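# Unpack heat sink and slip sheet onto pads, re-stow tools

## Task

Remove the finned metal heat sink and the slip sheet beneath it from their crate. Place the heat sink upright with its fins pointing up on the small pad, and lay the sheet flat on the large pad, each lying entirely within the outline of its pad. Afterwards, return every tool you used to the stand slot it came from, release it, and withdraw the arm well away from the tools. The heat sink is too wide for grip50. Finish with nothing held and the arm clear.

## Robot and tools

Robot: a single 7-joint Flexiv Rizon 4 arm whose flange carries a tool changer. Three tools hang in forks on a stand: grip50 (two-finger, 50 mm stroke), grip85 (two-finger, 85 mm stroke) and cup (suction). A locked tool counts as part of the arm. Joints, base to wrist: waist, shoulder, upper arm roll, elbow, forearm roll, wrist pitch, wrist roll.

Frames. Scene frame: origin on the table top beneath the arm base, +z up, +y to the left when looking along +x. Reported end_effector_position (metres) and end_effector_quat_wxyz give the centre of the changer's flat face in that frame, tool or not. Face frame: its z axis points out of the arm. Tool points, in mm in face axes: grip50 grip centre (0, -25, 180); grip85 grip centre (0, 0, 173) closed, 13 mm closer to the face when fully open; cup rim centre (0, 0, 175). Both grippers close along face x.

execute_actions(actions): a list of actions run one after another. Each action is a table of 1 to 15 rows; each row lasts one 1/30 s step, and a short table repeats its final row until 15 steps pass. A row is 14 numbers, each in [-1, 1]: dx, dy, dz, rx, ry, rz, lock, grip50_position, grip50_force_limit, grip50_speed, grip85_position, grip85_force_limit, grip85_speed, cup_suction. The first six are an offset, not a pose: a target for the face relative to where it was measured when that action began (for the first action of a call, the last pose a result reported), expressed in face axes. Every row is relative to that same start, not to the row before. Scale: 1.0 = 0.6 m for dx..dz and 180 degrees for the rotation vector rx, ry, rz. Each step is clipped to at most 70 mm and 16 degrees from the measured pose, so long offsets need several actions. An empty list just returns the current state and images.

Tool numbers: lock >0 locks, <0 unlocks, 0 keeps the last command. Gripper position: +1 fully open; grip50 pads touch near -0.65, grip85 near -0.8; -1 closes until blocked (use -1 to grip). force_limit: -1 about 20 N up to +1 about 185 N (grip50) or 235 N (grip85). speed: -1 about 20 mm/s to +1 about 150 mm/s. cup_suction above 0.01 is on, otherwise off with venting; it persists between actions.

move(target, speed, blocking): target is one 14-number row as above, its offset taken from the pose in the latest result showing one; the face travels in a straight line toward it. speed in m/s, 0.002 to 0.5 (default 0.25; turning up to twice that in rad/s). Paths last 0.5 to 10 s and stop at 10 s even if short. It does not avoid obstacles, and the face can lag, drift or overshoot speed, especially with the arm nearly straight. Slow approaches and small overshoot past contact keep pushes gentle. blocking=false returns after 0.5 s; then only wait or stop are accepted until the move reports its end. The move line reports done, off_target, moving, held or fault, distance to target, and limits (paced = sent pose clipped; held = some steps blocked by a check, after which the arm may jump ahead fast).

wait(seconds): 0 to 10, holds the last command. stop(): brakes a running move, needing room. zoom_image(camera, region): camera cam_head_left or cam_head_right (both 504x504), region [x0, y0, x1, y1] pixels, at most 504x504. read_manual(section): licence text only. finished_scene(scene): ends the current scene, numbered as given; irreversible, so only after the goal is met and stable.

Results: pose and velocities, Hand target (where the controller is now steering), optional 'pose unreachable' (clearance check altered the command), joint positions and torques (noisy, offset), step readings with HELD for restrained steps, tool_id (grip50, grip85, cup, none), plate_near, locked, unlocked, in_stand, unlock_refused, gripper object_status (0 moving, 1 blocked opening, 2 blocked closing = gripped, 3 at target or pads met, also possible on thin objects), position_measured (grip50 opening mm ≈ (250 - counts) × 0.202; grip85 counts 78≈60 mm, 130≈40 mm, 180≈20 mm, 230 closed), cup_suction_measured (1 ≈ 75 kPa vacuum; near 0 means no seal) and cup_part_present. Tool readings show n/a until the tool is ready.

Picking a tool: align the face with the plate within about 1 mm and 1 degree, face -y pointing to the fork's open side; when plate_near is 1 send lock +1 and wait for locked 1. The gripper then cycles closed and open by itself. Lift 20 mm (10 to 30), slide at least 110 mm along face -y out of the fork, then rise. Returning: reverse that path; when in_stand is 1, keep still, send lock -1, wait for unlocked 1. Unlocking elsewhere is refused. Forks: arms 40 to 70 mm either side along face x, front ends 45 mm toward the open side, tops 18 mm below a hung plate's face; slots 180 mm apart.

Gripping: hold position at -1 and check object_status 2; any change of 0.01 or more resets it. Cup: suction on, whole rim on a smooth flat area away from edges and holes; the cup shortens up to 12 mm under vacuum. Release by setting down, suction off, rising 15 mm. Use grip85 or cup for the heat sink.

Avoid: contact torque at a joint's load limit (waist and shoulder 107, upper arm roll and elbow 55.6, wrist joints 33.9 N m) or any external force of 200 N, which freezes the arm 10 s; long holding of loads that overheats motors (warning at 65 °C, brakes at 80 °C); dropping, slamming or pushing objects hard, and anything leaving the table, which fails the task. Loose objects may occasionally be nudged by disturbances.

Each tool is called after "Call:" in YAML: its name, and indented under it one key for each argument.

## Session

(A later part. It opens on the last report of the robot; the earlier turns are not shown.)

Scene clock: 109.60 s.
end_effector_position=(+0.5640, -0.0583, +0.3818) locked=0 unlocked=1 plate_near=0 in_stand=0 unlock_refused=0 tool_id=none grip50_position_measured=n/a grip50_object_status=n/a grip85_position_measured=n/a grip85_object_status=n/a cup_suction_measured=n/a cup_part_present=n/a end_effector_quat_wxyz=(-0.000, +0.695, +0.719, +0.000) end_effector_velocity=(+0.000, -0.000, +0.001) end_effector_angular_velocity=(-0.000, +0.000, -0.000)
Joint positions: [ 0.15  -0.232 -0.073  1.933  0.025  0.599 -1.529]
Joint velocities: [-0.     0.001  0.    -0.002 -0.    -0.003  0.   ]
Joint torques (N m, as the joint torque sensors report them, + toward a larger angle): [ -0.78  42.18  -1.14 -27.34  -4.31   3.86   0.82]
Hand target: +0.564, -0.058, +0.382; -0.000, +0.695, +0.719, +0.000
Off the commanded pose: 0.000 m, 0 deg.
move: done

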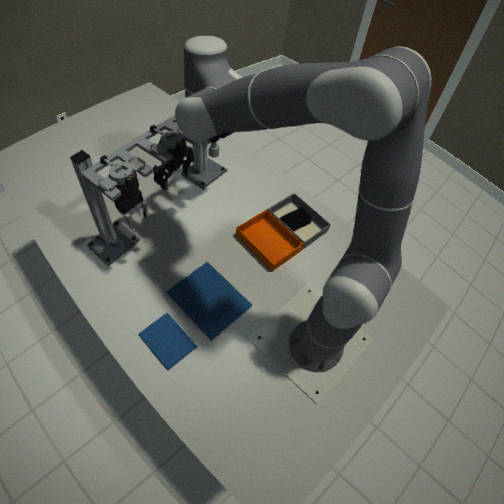

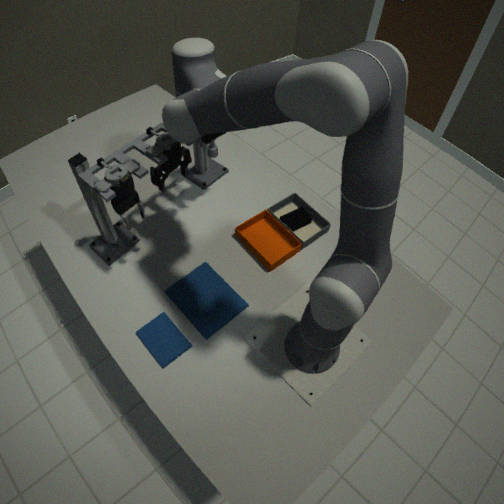

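Call:
move:
  target: [0.0823,0.1463,0.012,0,0,0,0,1,0,0,1,0,0,0]
  speed: 0.08

Call:
execute_actions:
  actions:
    - [[0,0,0.008,0,0,0,0,1,0,0,1,0,0,0]]
    - [[0.002,-0.001,-0.005,0.001,0,0,0,1,0,0,1,0,0,0]]
    - [[0,0,0.008,0,0,0,0,1,0,0,1,0,0,0]]
    - [[0.002,-0.001,-0.005,0.001,0,0,0,1,0,0,1,0,0,0]]
    - [[0,0,0.008,0,0,0,0,1,0,0,1,0,0,0]]
    - [[0.002,-0.001,-0.005,0.001,0,0,0,1,0,0,1,0,0,0]]
    - [[0,0,0.008,0,0,0,0,1,0,0,1,0,0,0]]
    - [[0.002,-0.001,-0.005,0.001,0,0,0,1,0,0,1,0,0,0]]
    - [[0,0,0.008,0,0,0,0,1,0,0,1,0,0,0]]
    - [[0.002,-0.001,-0.005,0.001,0,0,0,1,0,0,1,0,0,0]]
    - [[0,0,0.008,0,0,0,0,1,0,0,1,0,0,0]]
    - [[0.002,-0.001,-0.005,0.001,0,0,0,1,0,0,1,0,0,0]]
    - [[0,0,0.008,0,0,0,0,1,0,0,1,0,0,0]]

Scene clock: 111.53 s.
end_effector_position=(+0.6500, -0.0062, +0.3746) locked=0 unlocked=1 plate_near=0 in_stand=0 unlock_refused=0 tool_id=none grip50_position_measured=n/a grip50_object_status=n/a grip85_position_measured=n/a grip85_object_status=n/a cup_suction_measured=n/a cup_part_present=n/a end_effector_quat_wxyz=(-0.000, +0.695, +0.719, +0.001) end_effector_velocity=(+0.001, +0.000, +0.000) end_effector_angular_velocity=(-0.000, -0.000, -0.001)
Joint positions: [ 0.208 -0.43  -0.069  1.666  0.038  0.531 -1.467]
Joint velocities: [ 0.    -0.003 -0.    -0.004 -0.    -0.002  0.001]
Joint torques (N m, as the joint torque sensors report them, + toward a larger angle): [  0.85  50.76   0.   -27.67  -3.73   4.12   0.82]
Hand target: +0.650, -0.006, +0.375; -0.000, +0.695, +0.719, +0.001
Off the commanded pose: 0.000 m, 0 deg.
move: done

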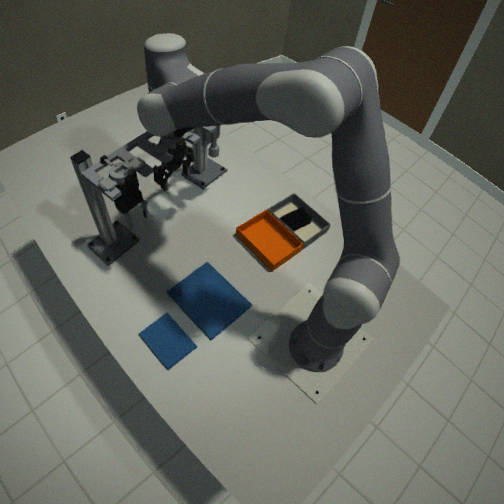

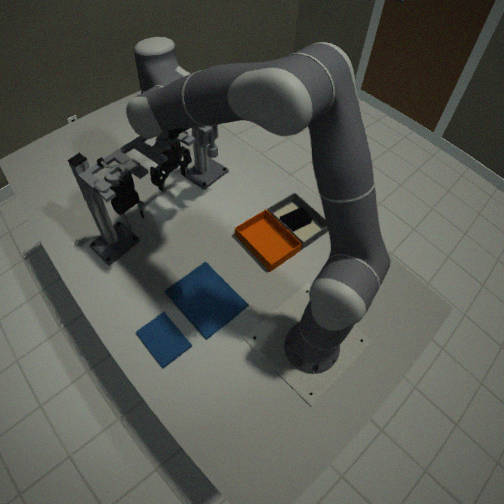

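Scene clock: 118.03 s.
end_effector_position=(+0.6503, -0.0000, +0.3710) locked=0 unlocked=1 plate_near=0 in_stand=0 unlock_refused=0 tool_id=none grip50_position_measured=n/a grip50_object_status=n/a grip85_position_measured=n/a grip85_object_status=n/a cup_suction_measured=n/a cup_part_present=n/a end_effector_quat_wxyz=(+0.002, +0.695, +0.719, +0.003) end_effector_velocity=(+0.000, +0.000, +0.000) end_effector_angular_velocity=(+0.000, -0.000, -0.000)
Joint positions: [ 0.216 -0.434 -0.067  1.673  0.037  0.547 -1.456]
Joint velocities: [-0. -0.  0. -0.  0.  0.  0.]
Joint torques (N m, as the joint torque sensors report them, + toward a larger angle): [ -1.61  40.35   0.96 -21.63  -3.12   3.84  -0.2 ]
Hand target: +0.650, -0.000, +0.369; +0.001, +0.695, +0.719, +0.001
Off the commanded pose: 0.002 m, 0 deg.
Step readings (end_effector_position; steps 1 to 15: 1st action; 16 to 30: 2nd action; 31 to 45: 3rd action; 46 to 60: 4th action; 61 to 75: 5th action; 76 to 90: 6th action; 91 to 105: 7th action; 106 to 120: 8th action; 121 to 135: 9th action; 136 to 150: 10th action; 151 to 165: 11th action; 166 to 180: 12th action; 181 to 195: 13th action):
0: (+0.6500, -0.0062, +0.3746)
1: (+0.6500, -0.0062, +0.3743)
2: (+0.6502, -0.0062, +0.3733)
4: (+0.6501, -0.0063, +0.3712)
8: (+0.6503, -0.0062, +0.3711)
15: (+0.6504, -0.0062, +0.3711)
16: (+0.6504, -0.0062, +0.3713)
17: (+0.6500, -0.0060, +0.3718)
19: (+0.6498, -0.0055, +0.3732)
23: (+0.6498, -0.0053, +0.3739)
30: (+0.6498, -0.0052, +0.3740)
31: (+0.6497, -0.0052, +0.3737)
32: (+0.6499, -0.0052, +0.3727)
34: (+0.6501, -0.0052, +0.3711)
38: (+0.6503, -0.0052, +0.3710)
45: (+0.6503, -0.0052, +0.3710)
46: (+0.6504, -0.0052, +0.3712)
47: (+0.6500, -0.0050, +0.3717)
49: (+0.6497, -0.0045, +0.3730)
53: (+0.6497, -0.0043, +0.3738)
60: (+0.6497, -0.0042, +0.3739)
61: (+0.6497, -0.0042, +0.3736)
62: (+0.6499, -0.0042, +0.3726)
64: (+0.6500, -0.0042, +0.3711)
68: (+0.6503, -0.0042, +0.3710)
75: (+0.6503, -0.0042, +0.3710)
76: (+0.6503, -0.0041, +0.3712)
77: (+0.6499, -0.0040, +0.3717)
79: (+0.6497, -0.0035, +0.3730)
83: (+0.6497, -0.0032, +0.3737)
90: (+0.6497, -0.0031, +0.3739)
91: (+0.6497, -0.0032, +0.3736)
92: (+0.6498, -0.0032, +0.3726)
94: (+0.6500, -0.0032, +0.3711)
98: (+0.6503, -0.0031, +0.3710)
105: (+0.6503, -0.0031, +0.3710)
106: (+0.6503, -0.0031, +0.3712)
107: (+0.6499, -0.0029, +0.3717)
109: (+0.6497, -0.0024, +0.3730)
113: (+0.6497, -0.0022, +0.3737)
120: (+0.6497, -0.0021, +0.3739)
121: (+0.6496, -0.0021, +0.3736)
122: (+0.6498, -0.0021, +0.3726)
124: (+0.6500, -0.0021, +0.3711)
128: (+0.6502, -0.0021, +0.3710)
135: (+0.6503, -0.0021, +0.3710)
136: (+0.6503, -0.0021, +0.3712)
137: (+0.6499, -0.0019, +0.3717)
139: (+0.6497, -0.0014, +0.3730)
143: (+0.6497, -0.0012, +0.3737)
150: (+0.6497, -0.0011, +0.3739)
151: (+0.6496, -0.0011, +0.3736)
152: (+0.6498, -0.0011, +0.3726)
154: (+0.6500, -0.0011, +0.3711)
158: (+0.6502, -0.0011, +0.3710)
165: (+0.6503, -0.0011, +0.3710)
166: (+0.6503, -0.0010, +0.3712)
167: (+0.6499, -0.0009, +0.3717)
169: (+0.6497, -0.0004, +0.3729)
173: (+0.6497, -0.0001, +0.3737)
180: (+0.6496, -0.0000, +0.3739)
181: (+0.6496, -0.0001, +0.3736)
182: (+0.6498, -0.0001, +0.3726)
184: (+0.6500, -0.0001, +0.3711)
Lines left out of this list: 2.

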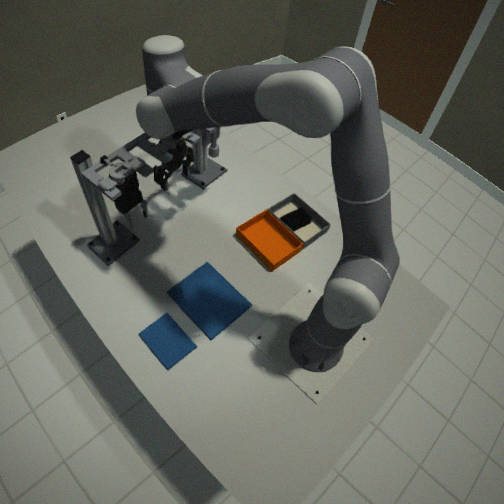

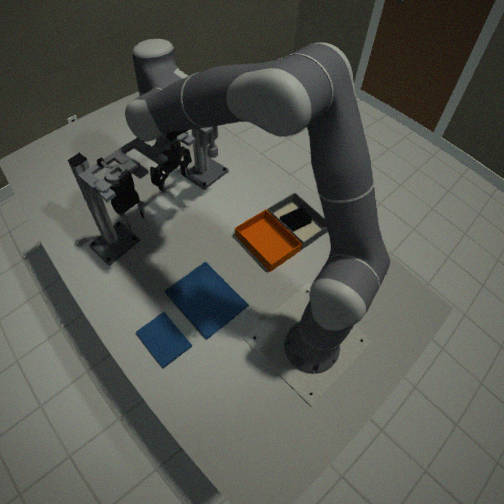

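Call:
move:
  target: [0,0,-0.03,0.003,0,0,0,1,0,0,1,0,0,0]
  speed: 0.05

Call:
move:
  target: [0.08,-0.15,0,0,0,0.511,0,1,0,0,1,0,0,0]
  speed: 0.15

Scene clock: 119.13 s.
end_effector_position=(+0.6502, +0.0002, +0.3888) locked=0 unlocked=1 plate_near=0 in_stand=0 unlock_refused=0 tool_id=none grip50_position_measured=n/a grip50_object_status=n/a grip85_position_measured=n/a grip85_object_status=n/a cup_suction_measured=n/a cup_part_present=n/a end_effector_quat_wxyz=(-0.001, +0.695, +0.719, -0.000) end_effector_velocity=(-0.000, +0.000, +0.001) end_effector_angular_velocity=(-0.001, +0.002, +0.001)
Joint positions: [ 0.216 -0.415 -0.068  1.647  0.036  0.493 -1.456]
Joint velocities: [ 0.     0.001 -0.    -0.001 -0.001 -0.004  0.   ]
Joint torques (N m, as the joint torque sensors report them, + toward a larger angle): [ -1.8   52.44  -1.3  -28.26  -4.35   3.77   0.95]
Hand target: +0.650, -0.000, +0.389; -0.001, +0.695, +0.719, -0.001
Off the commanded pose: 0.000 m, 0 deg.
move: done

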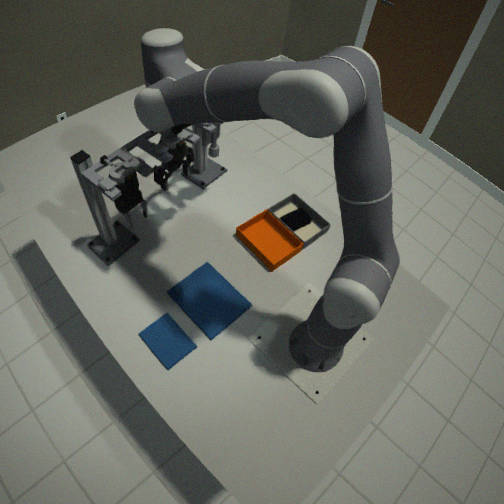

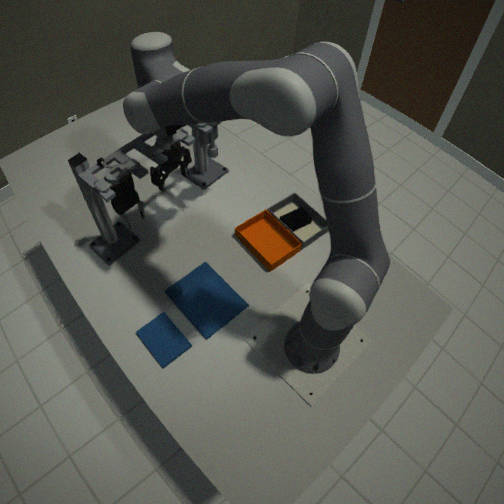

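Scene clock: 124.83 s.
end_effector_position=(+0.5587, +0.0453, +0.3894) locked=0 unlocked=1 plate_near=0 in_stand=0 unlock_refused=0 tool_id=none grip50_position_measured=n/a grip50_object_status=n/a grip85_position_measured=n/a grip85_object_status=n/a cup_suction_measured=n/a cup_part_present=n/a end_effector_quat_wxyz=(-0.000, +1.000, +0.001, -0.001) end_effector_velocity=(-0.000, -0.000, -0.000) end_effector_angular_velocity=(-0.001, +0.000, -0.008)
Joint positions: [ 0.45  -0.195 -0.195  1.957  0.049  0.58   0.243]
Joint velocities: [ 0.     0.001 -0.     0.001 -0.001  0.     0.008]
Joint torques (N m, as the joint torque sensors report them, + toward a larger angle): [  0.46  40.75  -1.34 -27.13  -4.54   4.94   0.79]
Hand target: +0.559, +0.045, +0.389; -0.000, +1.000, +0.000, -0.001
Off the commanded pose: 0.000 m, 0 deg.
move: done

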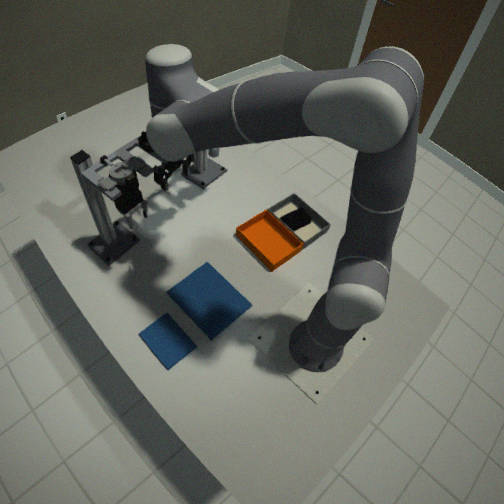

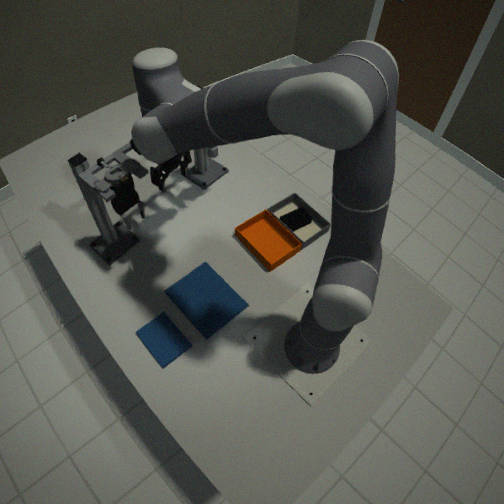

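Down to z=.342, y=.05, then probe forward.

Call:
move:
  target: [0,-0.008,0.079,0,0,0,0,1,0,0,1,0,0,0]
  speed: 0.05

Call:
execute_actions:
  actions:
    - [[0.004,0,0,0,0,0,0,1,0,0,1,0,0,0]]
    - [[0.004,0,0,0,0,0,0,1,0,0,1,0,0,0]]
    - [[0.004,0,0,0,0,0,0,1,0,0,1,0,0,0]]
    - [[0.004,0,0,0,0,0,0,1,0,0,1,0,0,0]]
    - [[0.004,0,0,0,0,0,0,1,0,0,1,0,0,0]]
    - [[0.004,0,0,0,0,0,0,1,0,0,1,0,0,0]]
    - [[0.004,0,0,0,0,0,0,1,0,0,1,0,0,0]]
    - [[0.004,0,0,0,0,0,0,1,0,0,1,0,0,0]]

Scene clock: 126.33 s.
end_effector_position=(+0.5586, +0.0500, +0.3423) locked=0 unlocked=1 plate_near=0 in_stand=0 unlock_refused=0 tool_id=none grip50_position_measured=n/a grip50_object_status=n/a grip85_position_measured=n/a grip85_object_status=n/a cup_suction_measured=n/a cup_part_present=n/a end_effector_quat_wxyz=(-0.000, +1.000, +0.001, -0.001) end_effector_velocity=(+0.001, +0.000, -0.000) end_effector_angular_velocity=(+0.000, -0.003, +0.000)
Joint positions: [ 0.452 -0.269 -0.188  2.003  0.07   0.699  0.238]
Joint velocities: [-0.    -0.001  0.    -0.    -0.     0.004 -0.   ]
Joint torques (N m, as the joint torque sensors report them, + toward a larger angle): [  0.39  39.92   0.15 -24.25  -3.15   4.88  -0.26]
Hand target: +0.558, +0.050, +0.342; -0.000, +1.000, +0.001, -0.001
Off the commanded pose: 0.000 m, 0 deg.
move: done

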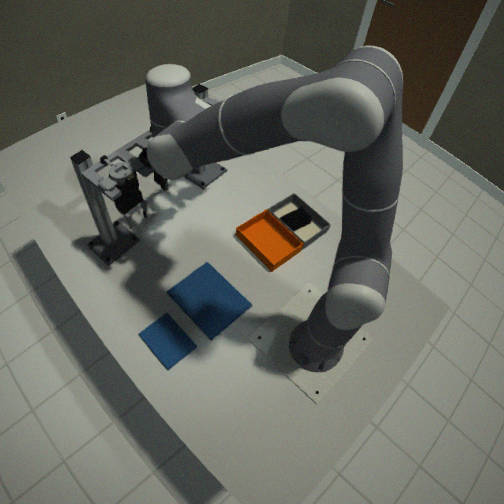

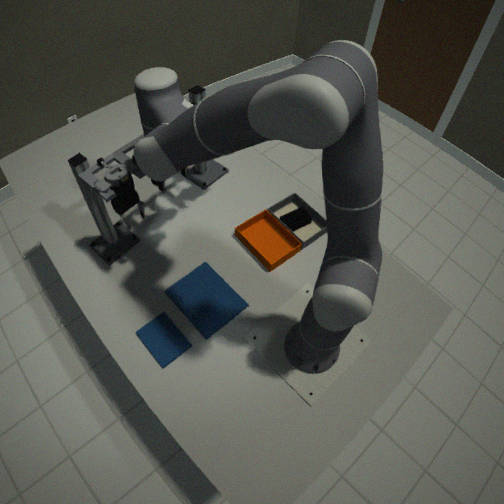

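Scene clock: 130.33 s.
end_effector_position=(+0.5732, +0.0509, +0.3426) locked=0 unlocked=1 plate_near=0 in_stand=0 unlock_refused=0 tool_id=none grip50_position_measured=n/a grip50_object_status=n/a grip85_position_measured=n/a grip85_object_status=n/a cup_suction_measured=n/a cup_part_present=n/a end_effector_quat_wxyz=(-0.001, +1.000, +0.001, -0.005) end_effector_velocity=(+0.000, +0.000, +0.000) end_effector_angular_velocity=(+0.000, -0.000, +0.000)
Joint positions: [ 0.445 -0.303 -0.19   1.949  0.081  0.67   0.224]
Joint velocities: [ 0. -0.  0. -0.  0.  0. -0.]
Joint torques (N m, as the joint torque sensors report them, + toward a larger angle): [ -0.72  16.16  -6.3  -40.17  -5.1   12.8    0.31]
Hand target: +0.575, +0.051, +0.342; -0.001, +1.000, +0.001, -0.003
Off the commanded pose: 0.002 m, 0 deg.
Step readings (end_effector_position; steps 1 to 15: 1st action; 16 to 30: 2nd action; 31 to 45: 3rd action; 46 to 60: 4th action; 61 to 75: 5th action; 76 to 90: 6th action; 91 to 105: 7th action; 106 to 120: 8th action):
0: (+0.5586, +0.0500, +0.3423)
1: (+0.5588, +0.0500, +0.3423)
2: (+0.5595, +0.0502, +0.3424)
4: (+0.5605, +0.0502, +0.3424)
8: (+0.5609, +0.0502, +0.3424)
15: (+0.5610, +0.0501, +0.3424)
16: (+0.5612, +0.0502, +0.3424)
17: (+0.5619, +0.0502, +0.3424)
19: (+0.5629, +0.0503, +0.3424)
23: (+0.5633, +0.0503, +0.3424)
30: (+0.5634, +0.0503, +0.3424)
31: (+0.5636, +0.0503, +0.3424)
32: (+0.5643, +0.0504, +0.3425)
34: (+0.5653, +0.0505, +0.3425)
38: (+0.5657, +0.0505, +0.3425)
45: (+0.5658, +0.0505, +0.3425)
46: (+0.5660, +0.0505, +0.3425)
47: (+0.5668, +0.0506, +0.3425)
49: (+0.5677, +0.0507, +0.3426)
53: (+0.5682, +0.0507, +0.3426)
60: (+0.5683, +0.0506, +0.3426)
61: (+0.5684, +0.0506, +0.3426)
62: (+0.5692, +0.0507, +0.3426)
64: (+0.5701, +0.0508, +0.3427)
68: (+0.5706, +0.0508, +0.3426)
75: (+0.5707, +0.0508, +0.3427)
76: (+0.5708, +0.0508, +0.3427)
77: (+0.5716, +0.0509, +0.3427)
79: (+0.5726, +0.0510, +0.3427)
83: (+0.5727, +0.0509, +0.3425)
90: (+0.5727, +0.0509, +0.3425)
91: (+0.5729, +0.0509, +0.3425)
92: (+0.5730, +0.0509, +0.3423)
94: (+0.5730, +0.0509, +0.3424)
98: (+0.5731, +0.0510, +0.3425)
105: (+0.5731, +0.0509, +0.3425)
106: (+0.5731, +0.0509, +0.3425)
107: (+0.5731, +0.0509, +0.3425)
109: (+0.5732, +0.0509, +0.3426)
113: (+0.5732, +0.0509, +0.3426)
120: end_effector_position above

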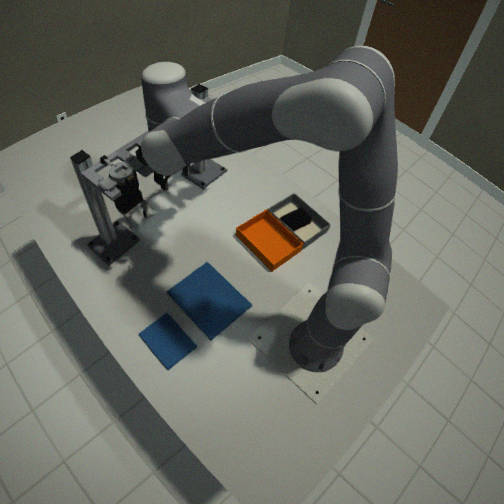

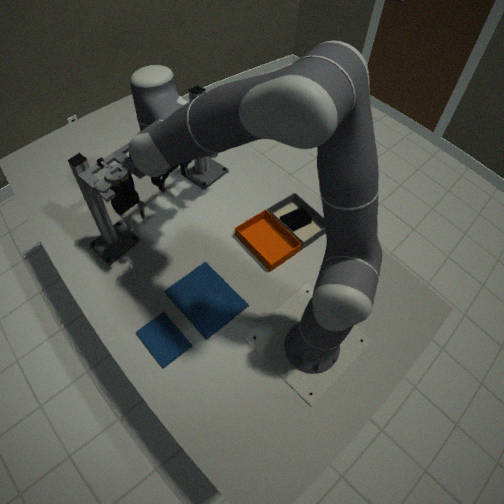

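Call:
execute_actions:
  actions:
    - [[-0.008,0,0,0,-0.003,0,0,1,0,0,1,0,0,0]]
    - [[0,-0.03,0,0,0,0,0,1,0,0,1,0,0,0]]
    - [[0,-0.028,0,0,0,0,0,1,0,0,1,0,0,0]]
    - [[0.004,0,0,0,0,0,0,1,0,0,1,0,0,0]]
    - [[0.004,0,0,0,0,0,0,1,0,0,1,0,0,0]]
    - [[0.004,0,0,0,0,0,0,1,0,0,1,0,0,0]]
    - [[0.004,0,0,0,0,0,0,1,0,0,1,0,0,0]]
    - [[0.004,0,0,0,0,0,0,1,0,0,1,0,0,0]]
    - [[0.004,0,0,0,0,0,0,1,0,0,1,0,0,0]]
    - [[0.004,0,0,0,0,0,0,1,0,0,1,0,0,0]]
    - [[0.004,0,0,0,0,0,0,1,0,0,1,0,0,0]]

Scene clock: 136.20 s.
end_effector_position=(+0.5725, +0.0853, +0.3436) locked=0 unlocked=1 plate_near=0 in_stand=0 unlock_refused=0 tool_id=none grip50_position_measured=n/a grip50_object_status=n/a grip85_position_measured=n/a grip85_object_status=n/a cup_suction_measured=n/a cup_part_present=n/a end_effector_quat_wxyz=(-0.001, +1.000, +0.006, -0.027) end_effector_velocity=(+0.000, +0.000, +0.000) end_effector_angular_velocity=(+0.000, -0.000, +0.000)
Joint positions: [ 0.483 -0.319 -0.173  1.905  0.091  0.602  0.265]
Joint velocities: [ 0. -0. -0. -0.  0. -0. -0.]
Joint torques (N m, as the joint torque sensors report them, + toward a larger angle): [ -1.66  17.92  -6.59 -39.59  -4.29  13.51   1.24]
Hand target: +0.575, +0.085, +0.343; -0.001, +1.000, +0.005, -0.024
Off the commanded pose: 0.002 m, 0 deg.
Step readings (end_effector_position; steps 1 to 15: 1st action; 16 to 30: 2nd action; 31 to 45: 3rd action; 46 to 60: 4th action; 61 to 75: 5th action; 76 to 90: 6th action; 91 to 105: 7th action; 106 to 120: 8th action; 121 to 135: 9th action; 136 to 150: 10th action; 151 to 165: 11th action):
0: (+0.5732, +0.0509, +0.3426)
1: (+0.5730, +0.0509, +0.3426)
2: (+0.5721, +0.0508, +0.3428)
4: (+0.5701, +0.0507, +0.3429)
8: (+0.5689, +0.0507, +0.3428)
15: (+0.5686, +0.0507, +0.3429)
16: (+0.5686, +0.0511, +0.3429)
17: (+0.5686, +0.0543, +0.3429)
19: (+0.5685, +0.0644, +0.3430)
23: (+0.5686, +0.0680, +0.3430)
30: (+0.5687, +0.0685, +0.3430)
31: (+0.5687, +0.0689, +0.3430)
32: (+0.5688, +0.0721, +0.3430)
34: (+0.5685, +0.0814, +0.3431)
38: (+0.5687, +0.0846, +0.3431)
45: (+0.5687, +0.0851, +0.3431)
46: (+0.5688, +0.0852, +0.3431)
47: (+0.5696, +0.0853, +0.3431)
49: (+0.5706, +0.0854, +0.3431)
53: (+0.5710, +0.0853, +0.3431)
60: (+0.5711, +0.0853, +0.3431)
61: (+0.5713, +0.0853, +0.3431)
62: (+0.5719, +0.0854, +0.3431)
64: (+0.5719, +0.0854, +0.3430)
68: (+0.5720, +0.0854, +0.3430)
75: (+0.5720, +0.0854, +0.3430)
76: (+0.5720, +0.0854, +0.3430)
77: (+0.5721, +0.0854, +0.3430)
79: (+0.5721, +0.0854, +0.3430)
83: (+0.5722, +0.0854, +0.3430)
90: (+0.5722, +0.0854, +0.3430)
91: (+0.5722, +0.0854, +0.3430)
92: (+0.5722, +0.0854, +0.3430)
94: (+0.5722, +0.0854, +0.3431)
98: (+0.5722, +0.0854, +0.3431)
105: (+0.5722, +0.0854, +0.3431)
106: (+0.5723, +0.0854, +0.3431)
107: (+0.5722, +0.0853, +0.3431)
109: (+0.5723, +0.0854, +0.3432)
113: (+0.5723, +0.0854, +0.3432)
120: (+0.5723, +0.0854, +0.3432)
121: (+0.5723, +0.0854, +0.3432)
122: (+0.5723, +0.0853, +0.3432)
124: (+0.5724, +0.0853, +0.3433)
128: (+0.5724, +0.0854, +0.3433)
135: (+0.5724, +0.0853, +0.3433)
136: (+0.5724, +0.0853, +0.3433)
137: (+0.5724, +0.0853, +0.3434)
139: (+0.5724, +0.0853, +0.3434)
143: (+0.5724, +0.0853, +0.3434)
150: (+0.5724, +0.0853, +0.3434)
151: (+0.5725, +0.0853, +0.3435)
152: (+0.5725, +0.0853, +0.3435)
154: (+0.5725, +0.0853, +0.3435)
158: (+0.5725, +0.0853, +0.3435)
165: end_effector_position above

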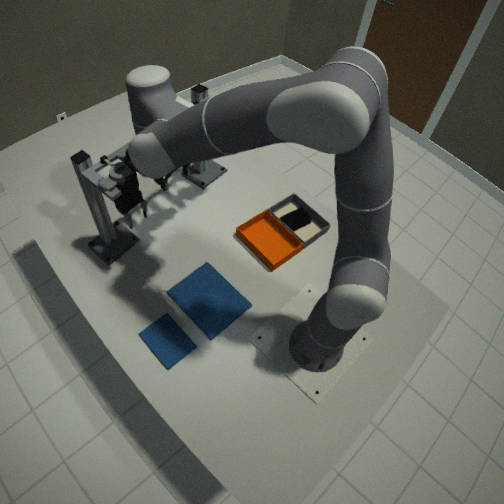

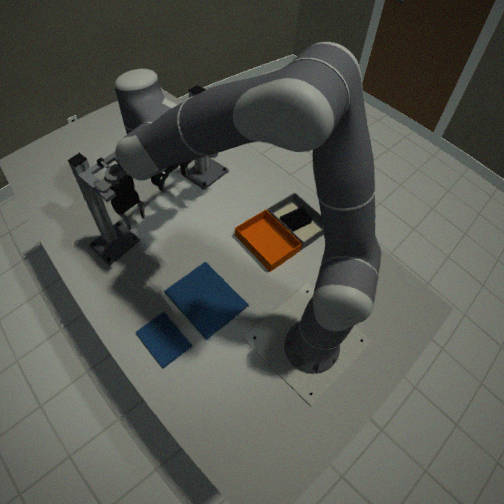

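Call:
move:
  target: [-0.03,0,0,0,-0.017,0,0,1,0,0,1,0,0,0]
  speed: 0.05

Call:
move:
  target: [-0.02,0.3,-0.004,0,0,-0.5,0,1,0,0,1,0,0,0]
  speed: 0.15

Scene clock: 137.50 s.
end_effector_position=(+0.5548, +0.0849, +0.3446) locked=0 unlocked=1 plate_near=0 in_stand=0 unlock_refused=0 tool_id=none grip50_position_measured=n/a grip50_object_status=n/a grip85_position_measured=n/a grip85_object_status=n/a cup_suction_measured=n/a cup_part_present=n/a end_effector_quat_wxyz=(-0.001, +0.999, +0.006, -0.053) end_effector_velocity=(-0.001, +0.001, -0.000) end_effector_angular_velocity=(+0.001, +0.003, +0.001)
Joint positions: [ 0.484 -0.291 -0.165  1.923  0.1    0.541  0.267]
Joint velocities: [ 0.001  0.001  0.001  0.001  0.001 -0.003  0.   ]
Joint torques (N m, as the joint torque sensors report them, + toward a larger angle): [  1.01  43.68   0.21 -25.48  -3.53   3.84   0.82]
Hand target: +0.555, +0.085, +0.345; -0.001, +0.999, +0.006, -0.054
Off the commanded pose: 0.000 m, 0 deg.
move: done

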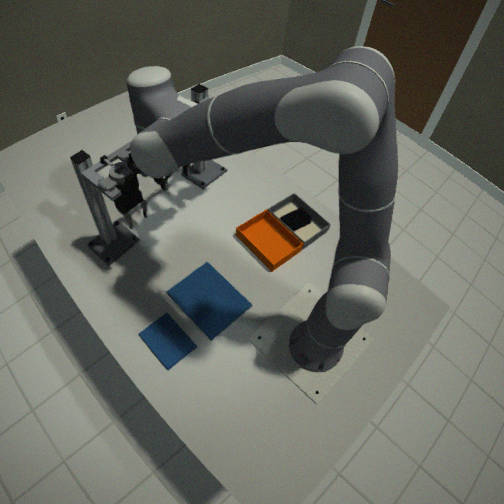

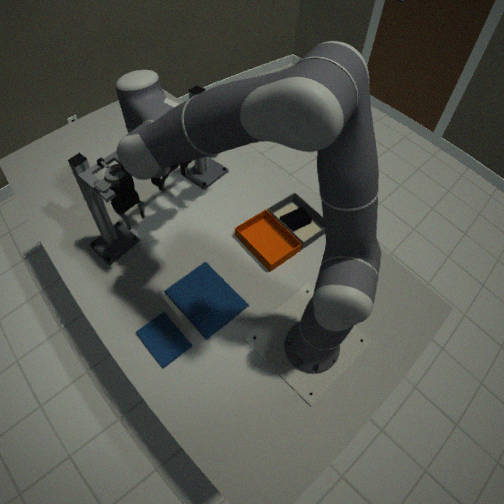

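Scene clock: 143.07 s.
end_effector_position=(+0.5450, -0.0954, +0.3476) locked=0 unlocked=1 plate_near=0 in_stand=0 unlock_refused=0 tool_id=none grip50_position_measured=n/a grip50_object_status=n/a grip85_position_measured=n/a grip85_object_status=n/a cup_suction_measured=n/a cup_part_present=n/a end_effector_quat_wxyz=(-0.039, +0.702, +0.710, -0.037) end_effector_velocity=(+0.000, -0.000, +0.000) end_effector_angular_velocity=(+0.001, -0.000, +0.008)
Joint positions: [ 0.118 -0.274 -0.112  1.947  0.044  0.545 -1.585]
Joint velocities: [-0.    -0.    -0.    -0.001  0.    -0.    -0.009]
Joint torques (N m, as the joint torque sensors report them, + toward a larger angle): [ -1.37  41.86   0.26 -26.27  -3.62   3.71   0.03]
Hand target: +0.545, -0.095, +0.347; -0.039, +0.702, +0.710, -0.037
Off the commanded pose: 0.000 m, 0 deg.
move: done

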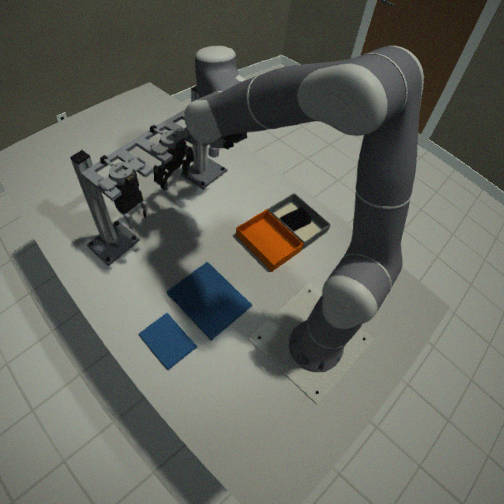

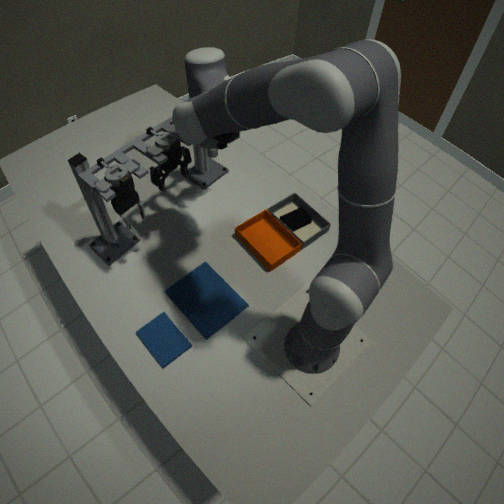

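Call:
move:
  target: [0,0,0.003,-0.0342,-0.0009,0.0036,0,1,0,0,1,0,0,0]
  speed: 0.05

Call:
move:
  target: [0,0.0417,0,0,0,0,0,1,0,0,1,0,0,0]
  speed: 0.02

Call:
execute_actions:
  actions:
    - [[0.005,0,0,0,0,0,0,1,0,0,1,0,0,0]]
    - [[0.005,0,0,0,0,0,0,1,0,0,1,0,0,0]]
    - [[0.005,0,0,0,0,0,0,1,0,0,1,0,0,0]]
    - [[0.005,0,0,0,0,0,0,1,0,0,1,0,0,0]]
    - [[0.005,0,0,0,0,0,0,1,0,0,1,0,0,0]]
    - [[0.005,0,0,0,0,0,0,1,0,0,1,0,0,0]]
    - [[0.005,0,0,0,0,0,0,1,0,0,1,0,0,0]]
    - [[0.005,0,0,0,0,0,0,1,0,0,1,0,0,0]]
    - [[0.005,0,0,0,0,0,0,1,0,0,1,0,0,0]]
    - [[0.005,0,0,0,0,0,0,1,0,0,1,0,0,0]]
    - [[0.005,0,0,0,0,0,0,1,0,0,1,0,0,0]]
    - [[0.005,0,0,0,0,0,0,1,0,0,1,0,0,0]]

Scene clock: 145.00 s.
end_effector_position=(+0.5448, -0.0956, +0.3457) locked=0 unlocked=1 plate_near=0 in_stand=0 unlock_refused=0 tool_id=none grip50_position_measured=n/a grip50_object_status=n/a grip85_position_measured=n/a grip85_object_status=n/a cup_suction_measured=n/a cup_part_present=n/a end_effector_quat_wxyz=(+0.000, +0.707, +0.707, -0.001) end_effector_velocity=(+0.000, +0.000, +0.000) end_effector_angular_velocity=(-0.001, -0.006, -0.000)
Joint positions: [ 0.12  -0.253 -0.11   2.017  0.039  0.701 -1.57 ]
Joint velocities: [ 0.001  0.001 -0.     0.004 -0.001  0.009  0.001]
Joint torques (N m, as the joint torque sensors report them, + toward a larger angle): [  0.81  42.24   0.3  -25.11  -3.96   4.62   0.8 ]
Hand target: +0.545, -0.095, +0.346; +0.000, +0.707, +0.707, -0.000
Off the commanded pose: 0.000 m, 0 deg.
move: done

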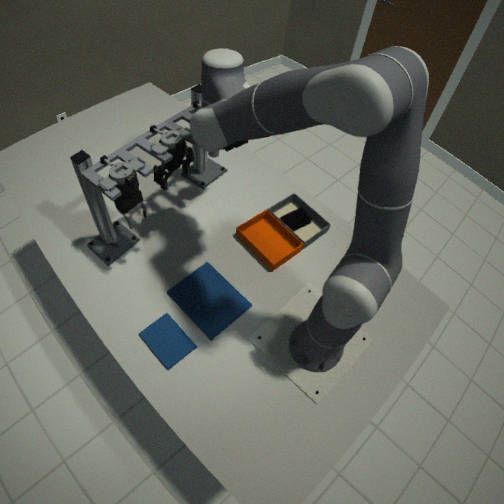

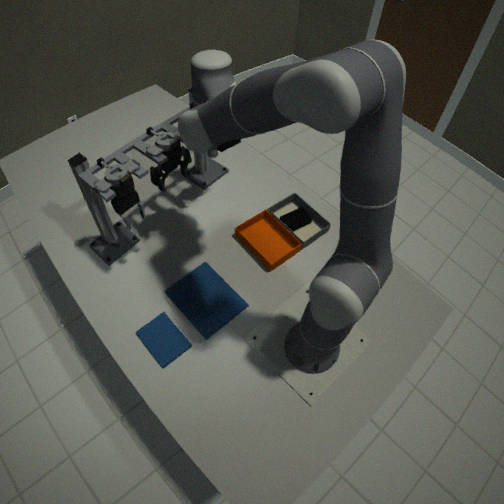

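Scene clock: 146.50 s.
end_effector_position=(+0.5698, -0.0954, +0.3457) locked=0 unlocked=1 plate_near=0 in_stand=0 unlock_refused=0 tool_id=none grip50_position_measured=n/a grip50_object_status=n/a grip85_position_measured=n/a grip85_object_status=n/a cup_suction_measured=n/a cup_part_present=n/a end_effector_quat_wxyz=(+0.000, +0.707, +0.707, -0.000) end_effector_velocity=(+0.001, -0.000, +0.000) end_effector_angular_velocity=(-0.001, +0.000, -0.000)
Joint positions: [ 0.12  -0.307 -0.113  1.94   0.047  0.678 -1.576]
Joint velocities: [-0.001 -0.002 -0.    -0.003 -0.    -0.001 -0.   ]
Joint torques (N m, as the joint torque sensors report them, + toward a larger angle): [ -1.55  43.19  -1.48 -26.31  -3.46   3.92  -0.17]
Hand target: +0.570, -0.096, +0.346; +0.000, +0.707, +0.707, -0.001
Off the commanded pose: 0.000 m, 0 deg.
move: done

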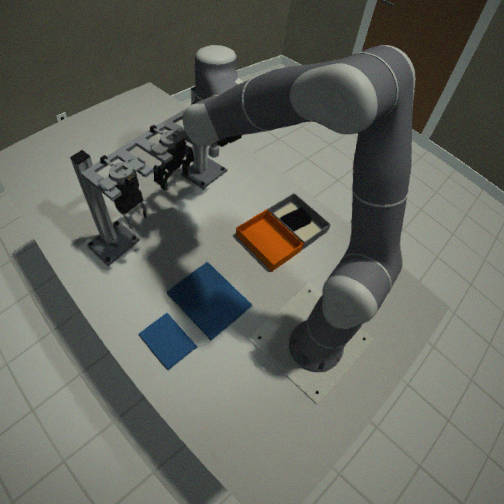

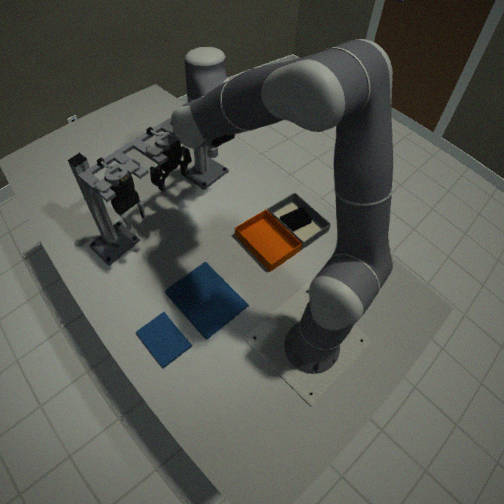

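Scene clock: 152.50 s.
end_effector_position=(+0.5692, -0.0615, +0.3448) locked=0 unlocked=1 plate_near=0 in_stand=0 unlock_refused=0 tool_id=none grip50_position_measured=n/a grip50_object_status=n/a grip85_position_measured=n/a grip85_object_status=n/a cup_suction_measured=n/a cup_part_present=n/a end_effector_quat_wxyz=(-0.002, +0.707, +0.707, -0.002) end_effector_velocity=(-0.000, +0.000, -0.000) end_effector_angular_velocity=(+0.001, +0.000, -0.001)
Joint positions: [ 0.166 -0.298 -0.097  1.953  0.042  0.679 -1.511]
Joint velocities: [0.    0.    0.    0.    0.001 0.    0.   ]
Joint torques (N m, as the joint torque sensors report them, + toward a larger angle): [  0.94  44.39   0.15 -25.37  -4.06   4.94   0.94]
Hand target: +0.569, -0.061, +0.345; -0.002, +0.707, +0.707, -0.002
Off the commanded pose: 0.000 m, 0 deg.
Step readings (end_effector_position; steps 1 to 15: 1st action; 16 to 30: 2nd action; 31 to 45: 3rd action; 46 to 60: 4th action; 61 to 75: 5th action; 76 to 90: 6th action; 91 to 105: 7th action; 106 to 120: 8th action; 121 to 135: 9th action; 136 to 150: 10th action; 151 to 165: 11th action; 166 to 180: 12th action):
0: (+0.5698, -0.0954, +0.3457)
1: (+0.5698, -0.0953, +0.3457)
2: (+0.5697, -0.0946, +0.3457)
4: (+0.5697, -0.0932, +0.3456)
8: (+0.5697, -0.0927, +0.3457)
15: (+0.5697, -0.0926, +0.3457)
16: (+0.5697, -0.0924, +0.3457)
17: (+0.5697, -0.0917, +0.3456)
19: (+0.5697, -0.0903, +0.3456)
23: (+0.5697, -0.0899, +0.3456)
30: (+0.5697, -0.0898, +0.3456)
31: (+0.5697, -0.0896, +0.3456)
32: (+0.5696, -0.0889, +0.3455)
34: (+0.5696, -0.0875, +0.3455)
38: (+0.5696, -0.0871, +0.3455)
45: (+0.5696, -0.0869, +0.3455)
46: (+0.5696, -0.0867, +0.3455)
47: (+0.5695, -0.0861, +0.3455)
49: (+0.5696, -0.0847, +0.3454)
53: (+0.5696, -0.0842, +0.3454)
60: (+0.5696, -0.0841, +0.3454)
61: (+0.5695, -0.0839, +0.3454)
62: (+0.5695, -0.0832, +0.3454)
64: (+0.5695, -0.0819, +0.3454)
68: (+0.5695, -0.0814, +0.3453)
75: (+0.5695, -0.0813, +0.3453)
76: (+0.5695, -0.0811, +0.3453)
77: (+0.5694, -0.0804, +0.3453)
79: (+0.5695, -0.0790, +0.3453)
83: (+0.5694, -0.0786, +0.3453)
90: (+0.5694, -0.0784, +0.3453)
91: (+0.5694, -0.0783, +0.3453)
92: (+0.5694, -0.0776, +0.3452)
94: (+0.5694, -0.0762, +0.3452)
98: (+0.5694, -0.0757, +0.3452)
105: (+0.5694, -0.0756, +0.3452)
106: (+0.5694, -0.0754, +0.3452)
107: (+0.5693, -0.0747, +0.3452)
109: (+0.5694, -0.0734, +0.3451)
113: (+0.5693, -0.0729, +0.3451)
120: (+0.5693, -0.0728, +0.3451)
121: (+0.5693, -0.0726, +0.3451)
122: (+0.5693, -0.0719, +0.3451)
124: (+0.5693, -0.0705, +0.3451)
128: (+0.5693, -0.0701, +0.3450)
135: (+0.5693, -0.0699, +0.3450)
136: (+0.5693, -0.0698, +0.3450)
137: (+0.5692, -0.0691, +0.3450)
139: (+0.5693, -0.0677, +0.3450)
143: (+0.5693, -0.0673, +0.3450)
150: (+0.5693, -0.0671, +0.3450)
151: (+0.5692, -0.0669, +0.3450)
152: (+0.5692, -0.0663, +0.3449)
154: (+0.5692, -0.0649, +0.3449)
158: (+0.5692, -0.0644, +0.3449)
165: (+0.5692, -0.0643, +0.3449)
166: (+0.5692, -0.0641, +0.3449)
167: (+0.5692, -0.0634, +0.3449)
169: (+0.5692, -0.0621, +0.3448)
173: (+0.5692, -0.0616, +0.3448)
180: end_effector_position above

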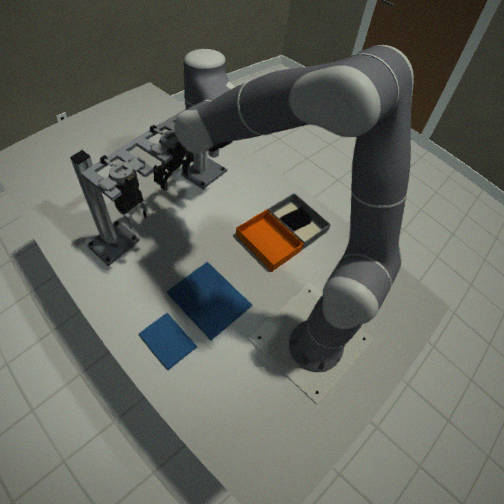

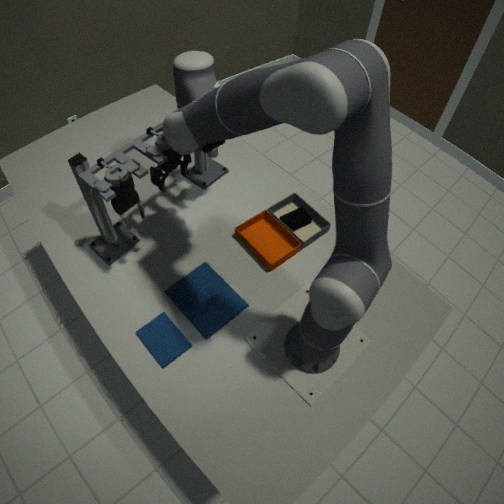

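Call:
execute_actions:
  actions:
    - [[0.004,0,-0.001,0,0,0,0,1,0,0,1,0,0,0]]
    - [[0.004,0,0,0,0,0,0,1,0,0,1,0,0,0]]
    - [[0.004,0,0,0,0,0,0,1,0,0,1,0,0,0]]
    - [[0.004,0,0,0,0,0,0,1,0,0,1,0,0,0]]
    - [[0.004,0,0,0,0,0,0,1,0,0,1,0,0,0]]
    - [[0.004,0,0,0,0,0,0,1,0,0,1,0,0,0]]
    - [[0.004,0,0,0,0,0,0,1,0,0,1,0,0,0]]
    - [[0.004,0,0,0,0,0,0,1,0,0,1,0,0,0]]
    - [[0.004,0,0,0,0,0,0,1,0,0,1,0,0,0]]
    - [[0.004,0,0,0,0,0,0,1,0,0,1,0,0,0]]
    - [[0.004,0,0,0,0,0,0,1,0,0,1,0,0,0]]

Scene clock: 158.30 s.
end_effector_position=(+0.5686, -0.0419, +0.3448) locked=0 unlocked=1 plate_near=0 in_stand=0 unlock_refused=0 tool_id=none grip50_position_measured=n/a grip50_object_status=n/a grip85_position_measured=n/a grip85_object_status=n/a cup_suction_measured=n/a cup_part_present=n/a end_effector_quat_wxyz=(-0.002, +0.711, +0.703, -0.003) end_effector_velocity=(-0.000, -0.000, -0.000) end_effector_angular_velocity=(-0.001, +0.001, +0.001)
Joint positions: [ 0.194 -0.294 -0.09   1.959  0.038  0.678 -1.462]
Joint velocities: [ 0.     0.    -0.     0.    -0.001 -0.     0.   ]
Joint torques (N m, as the joint torque sensors report them, + toward a larger angle): [ 11.48  43.18   8.74 -26.68  -3.92   4.63  -0.14]
Hand target: +0.569, -0.040, +0.345; -0.003, +0.710, +0.704, -0.002
Off the commanded pose: 0.002 m, 0 deg.
Step readings (end_effector_position; steps 1 to 15: 1st action; 16 to 30: 2nd action; 31 to 45: 3rd action; 46 to 60: 4th action; 61 to 75: 5th action; 76 to 90: 6th action; 91 to 105: 7th action; 106 to 120: 8th action; 121 to 135: 9th action; 136 to 150: 10th action; 151 to 165: 11th action):
0: (+0.5692, -0.0614, +0.3448)
1: (+0.5692, -0.0613, +0.3449)
2: (+0.5692, -0.0608, +0.3450)
4: (+0.5692, -0.0597, +0.3453)
8: (+0.5692, -0.0594, +0.3454)
15: (+0.5692, -0.0592, +0.3454)
16: (+0.5692, -0.0591, +0.3454)
17: (+0.5692, -0.0585, +0.3454)
19: (+0.5692, -0.0575, +0.3453)
23: (+0.5692, -0.0571, +0.3453)
30: (+0.5692, -0.0570, +0.3453)
31: (+0.5692, -0.0569, +0.3453)
32: (+0.5692, -0.0563, +0.3453)
34: (+0.5692, -0.0553, +0.3453)
38: (+0.5692, -0.0549, +0.3453)
45: (+0.5692, -0.0548, +0.3453)
46: (+0.5692, -0.0546, +0.3453)
47: (+0.5691, -0.0541, +0.3452)
49: (+0.5691, -0.0530, +0.3452)
53: (+0.5691, -0.0527, +0.3452)
60: (+0.5691, -0.0525, +0.3452)
61: (+0.5691, -0.0524, +0.3452)
62: (+0.5691, -0.0519, +0.3452)
64: (+0.5691, -0.0508, +0.3452)
68: (+0.5691, -0.0504, +0.3451)
75: (+0.5691, -0.0503, +0.3451)
76: (+0.5691, -0.0502, +0.3451)
77: (+0.5691, -0.0496, +0.3451)
79: (+0.5691, -0.0486, +0.3451)
83: (+0.5691, -0.0482, +0.3451)
90: (+0.5691, -0.0481, +0.3451)
91: (+0.5691, -0.0479, +0.3451)
92: (+0.5691, -0.0474, +0.3451)
94: (+0.5691, -0.0463, +0.3450)
98: (+0.5691, -0.0460, +0.3450)
105: (+0.5691, -0.0459, +0.3450)
106: (+0.5691, -0.0457, +0.3450)
107: (+0.5690, -0.0452, +0.3450)
109: (+0.5691, -0.0441, +0.3450)
113: (+0.5690, -0.0439, +0.3450)
120: (+0.5690, -0.0439, +0.3450)
121: (+0.5690, -0.0438, +0.3450)
122: (+0.5690, -0.0434, +0.3449)
124: (+0.5689, -0.0428, +0.3449)
128: (+0.5689, -0.0427, +0.3449)
135: (+0.5689, -0.0427, +0.3449)
136: (+0.5689, -0.0426, +0.3449)
137: (+0.5689, -0.0425, +0.3449)
139: (+0.5688, -0.0423, +0.3449)
143: (+0.5688, -0.0423, +0.3449)
150: (+0.5688, -0.0422, +0.3449)
151: (+0.5687, -0.0422, +0.3449)
152: (+0.5687, -0.0421, +0.3448)
154: (+0.5686, -0.0420, +0.3448)
158: (+0.5686, -0.0419, +0.3448)
165: end_effector_position above

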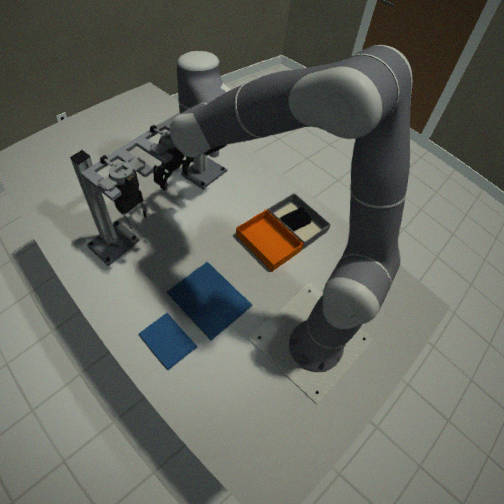

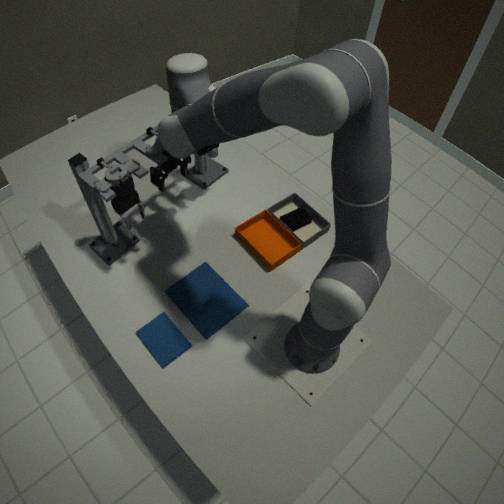

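Call:
move:
  target: [-0.01,-0.02,0,-0.0022,0.0005,-0.0116,0,1,0,0,1,0,0,0]
  speed: 0.03

Call:
move:
  target: [0,0,-0.06,0,0,0,0,1,0,0,1,0,0,0]
  speed: 0.05

Scene clock: 159.43 s.
end_effector_position=(+0.5566, -0.0477, +0.3449) locked=0 unlocked=1 plate_near=0 in_stand=0 unlock_refused=0 tool_id=none grip50_position_measured=n/a grip50_object_status=n/a grip85_position_measured=n/a grip85_object_status=n/a cup_suction_measured=n/a cup_part_present=n/a end_effector_quat_wxyz=(-0.001, +0.699, +0.715, +0.000) end_effector_velocity=(-0.001, -0.000, +0.000) end_effector_angular_velocity=(-0.000, -0.000, +0.003)
Joint positions: [ 0.184 -0.268 -0.087  1.998  0.036  0.698 -1.505]
Joint velocities: [-0.     0.002 -0.     0.003 -0.     0.001 -0.004]
Joint torques (N m, as the joint torque sensors report them, + toward a larger angle): [ -1.39  42.52   0.33 -25.01  -3.91   4.71  -0.12]
Hand target: +0.557, -0.048, +0.345; -0.001, +0.698, +0.716, +0.000
Off the commanded pose: 0.000 m, 0 deg.
move: done

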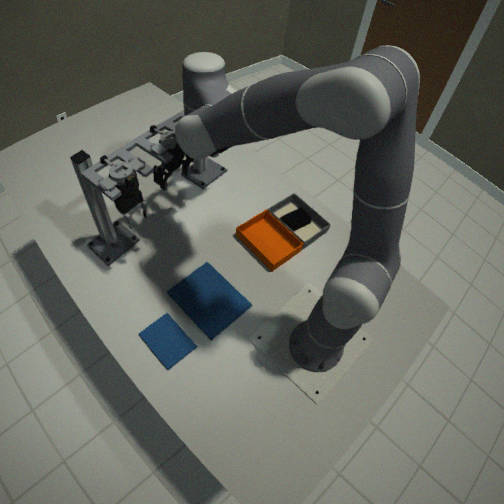

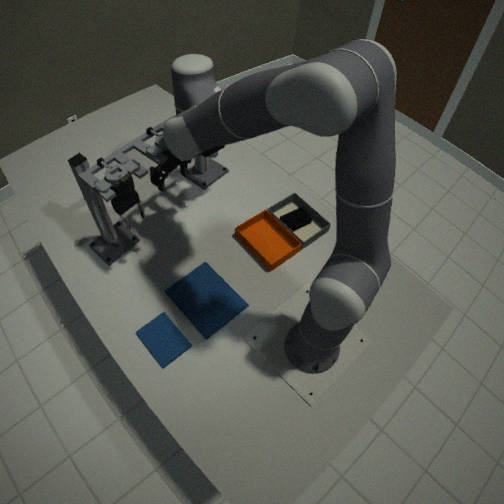

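Scene clock: 160.47 s.
end_effector_position=(+0.5567, -0.0477, +0.3807) locked=0 unlocked=1 plate_near=0 in_stand=0 unlock_refused=0 tool_id=none grip50_position_measured=n/a grip50_object_status=n/a grip85_position_measured=n/a grip85_object_status=n/a cup_suction_measured=n/a cup_part_present=n/a end_effector_quat_wxyz=(-0.001, +0.699, +0.716, +0.000) end_effector_velocity=(+0.000, +0.000, +0.001) end_effector_angular_velocity=(-0.001, +0.000, +0.001)
Joint positions: [ 0.184 -0.213 -0.088  1.961  0.028  0.607 -1.499]
Joint velocities: [ 0.     0.001  0.    -0.002 -0.001 -0.003  0.   ]
Joint torques (N m, as the joint torque sensors report them, + toward a larger angle): [ -0.61  42.22  -1.04 -27.14  -4.3    4.18   0.8 ]
Hand target: +0.557, -0.048, +0.381; -0.001, +0.699, +0.715, +0.000
Off the commanded pose: 0.000 m, 0 deg.
move: done

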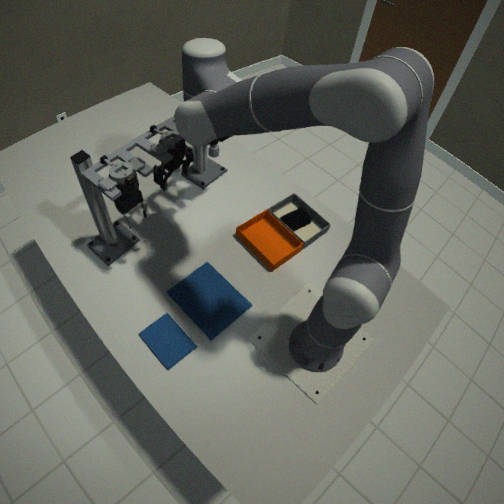

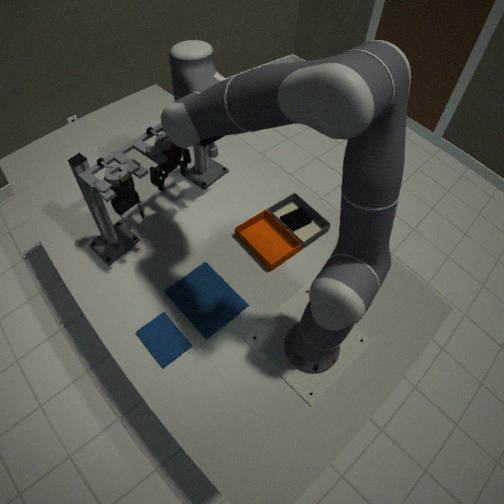

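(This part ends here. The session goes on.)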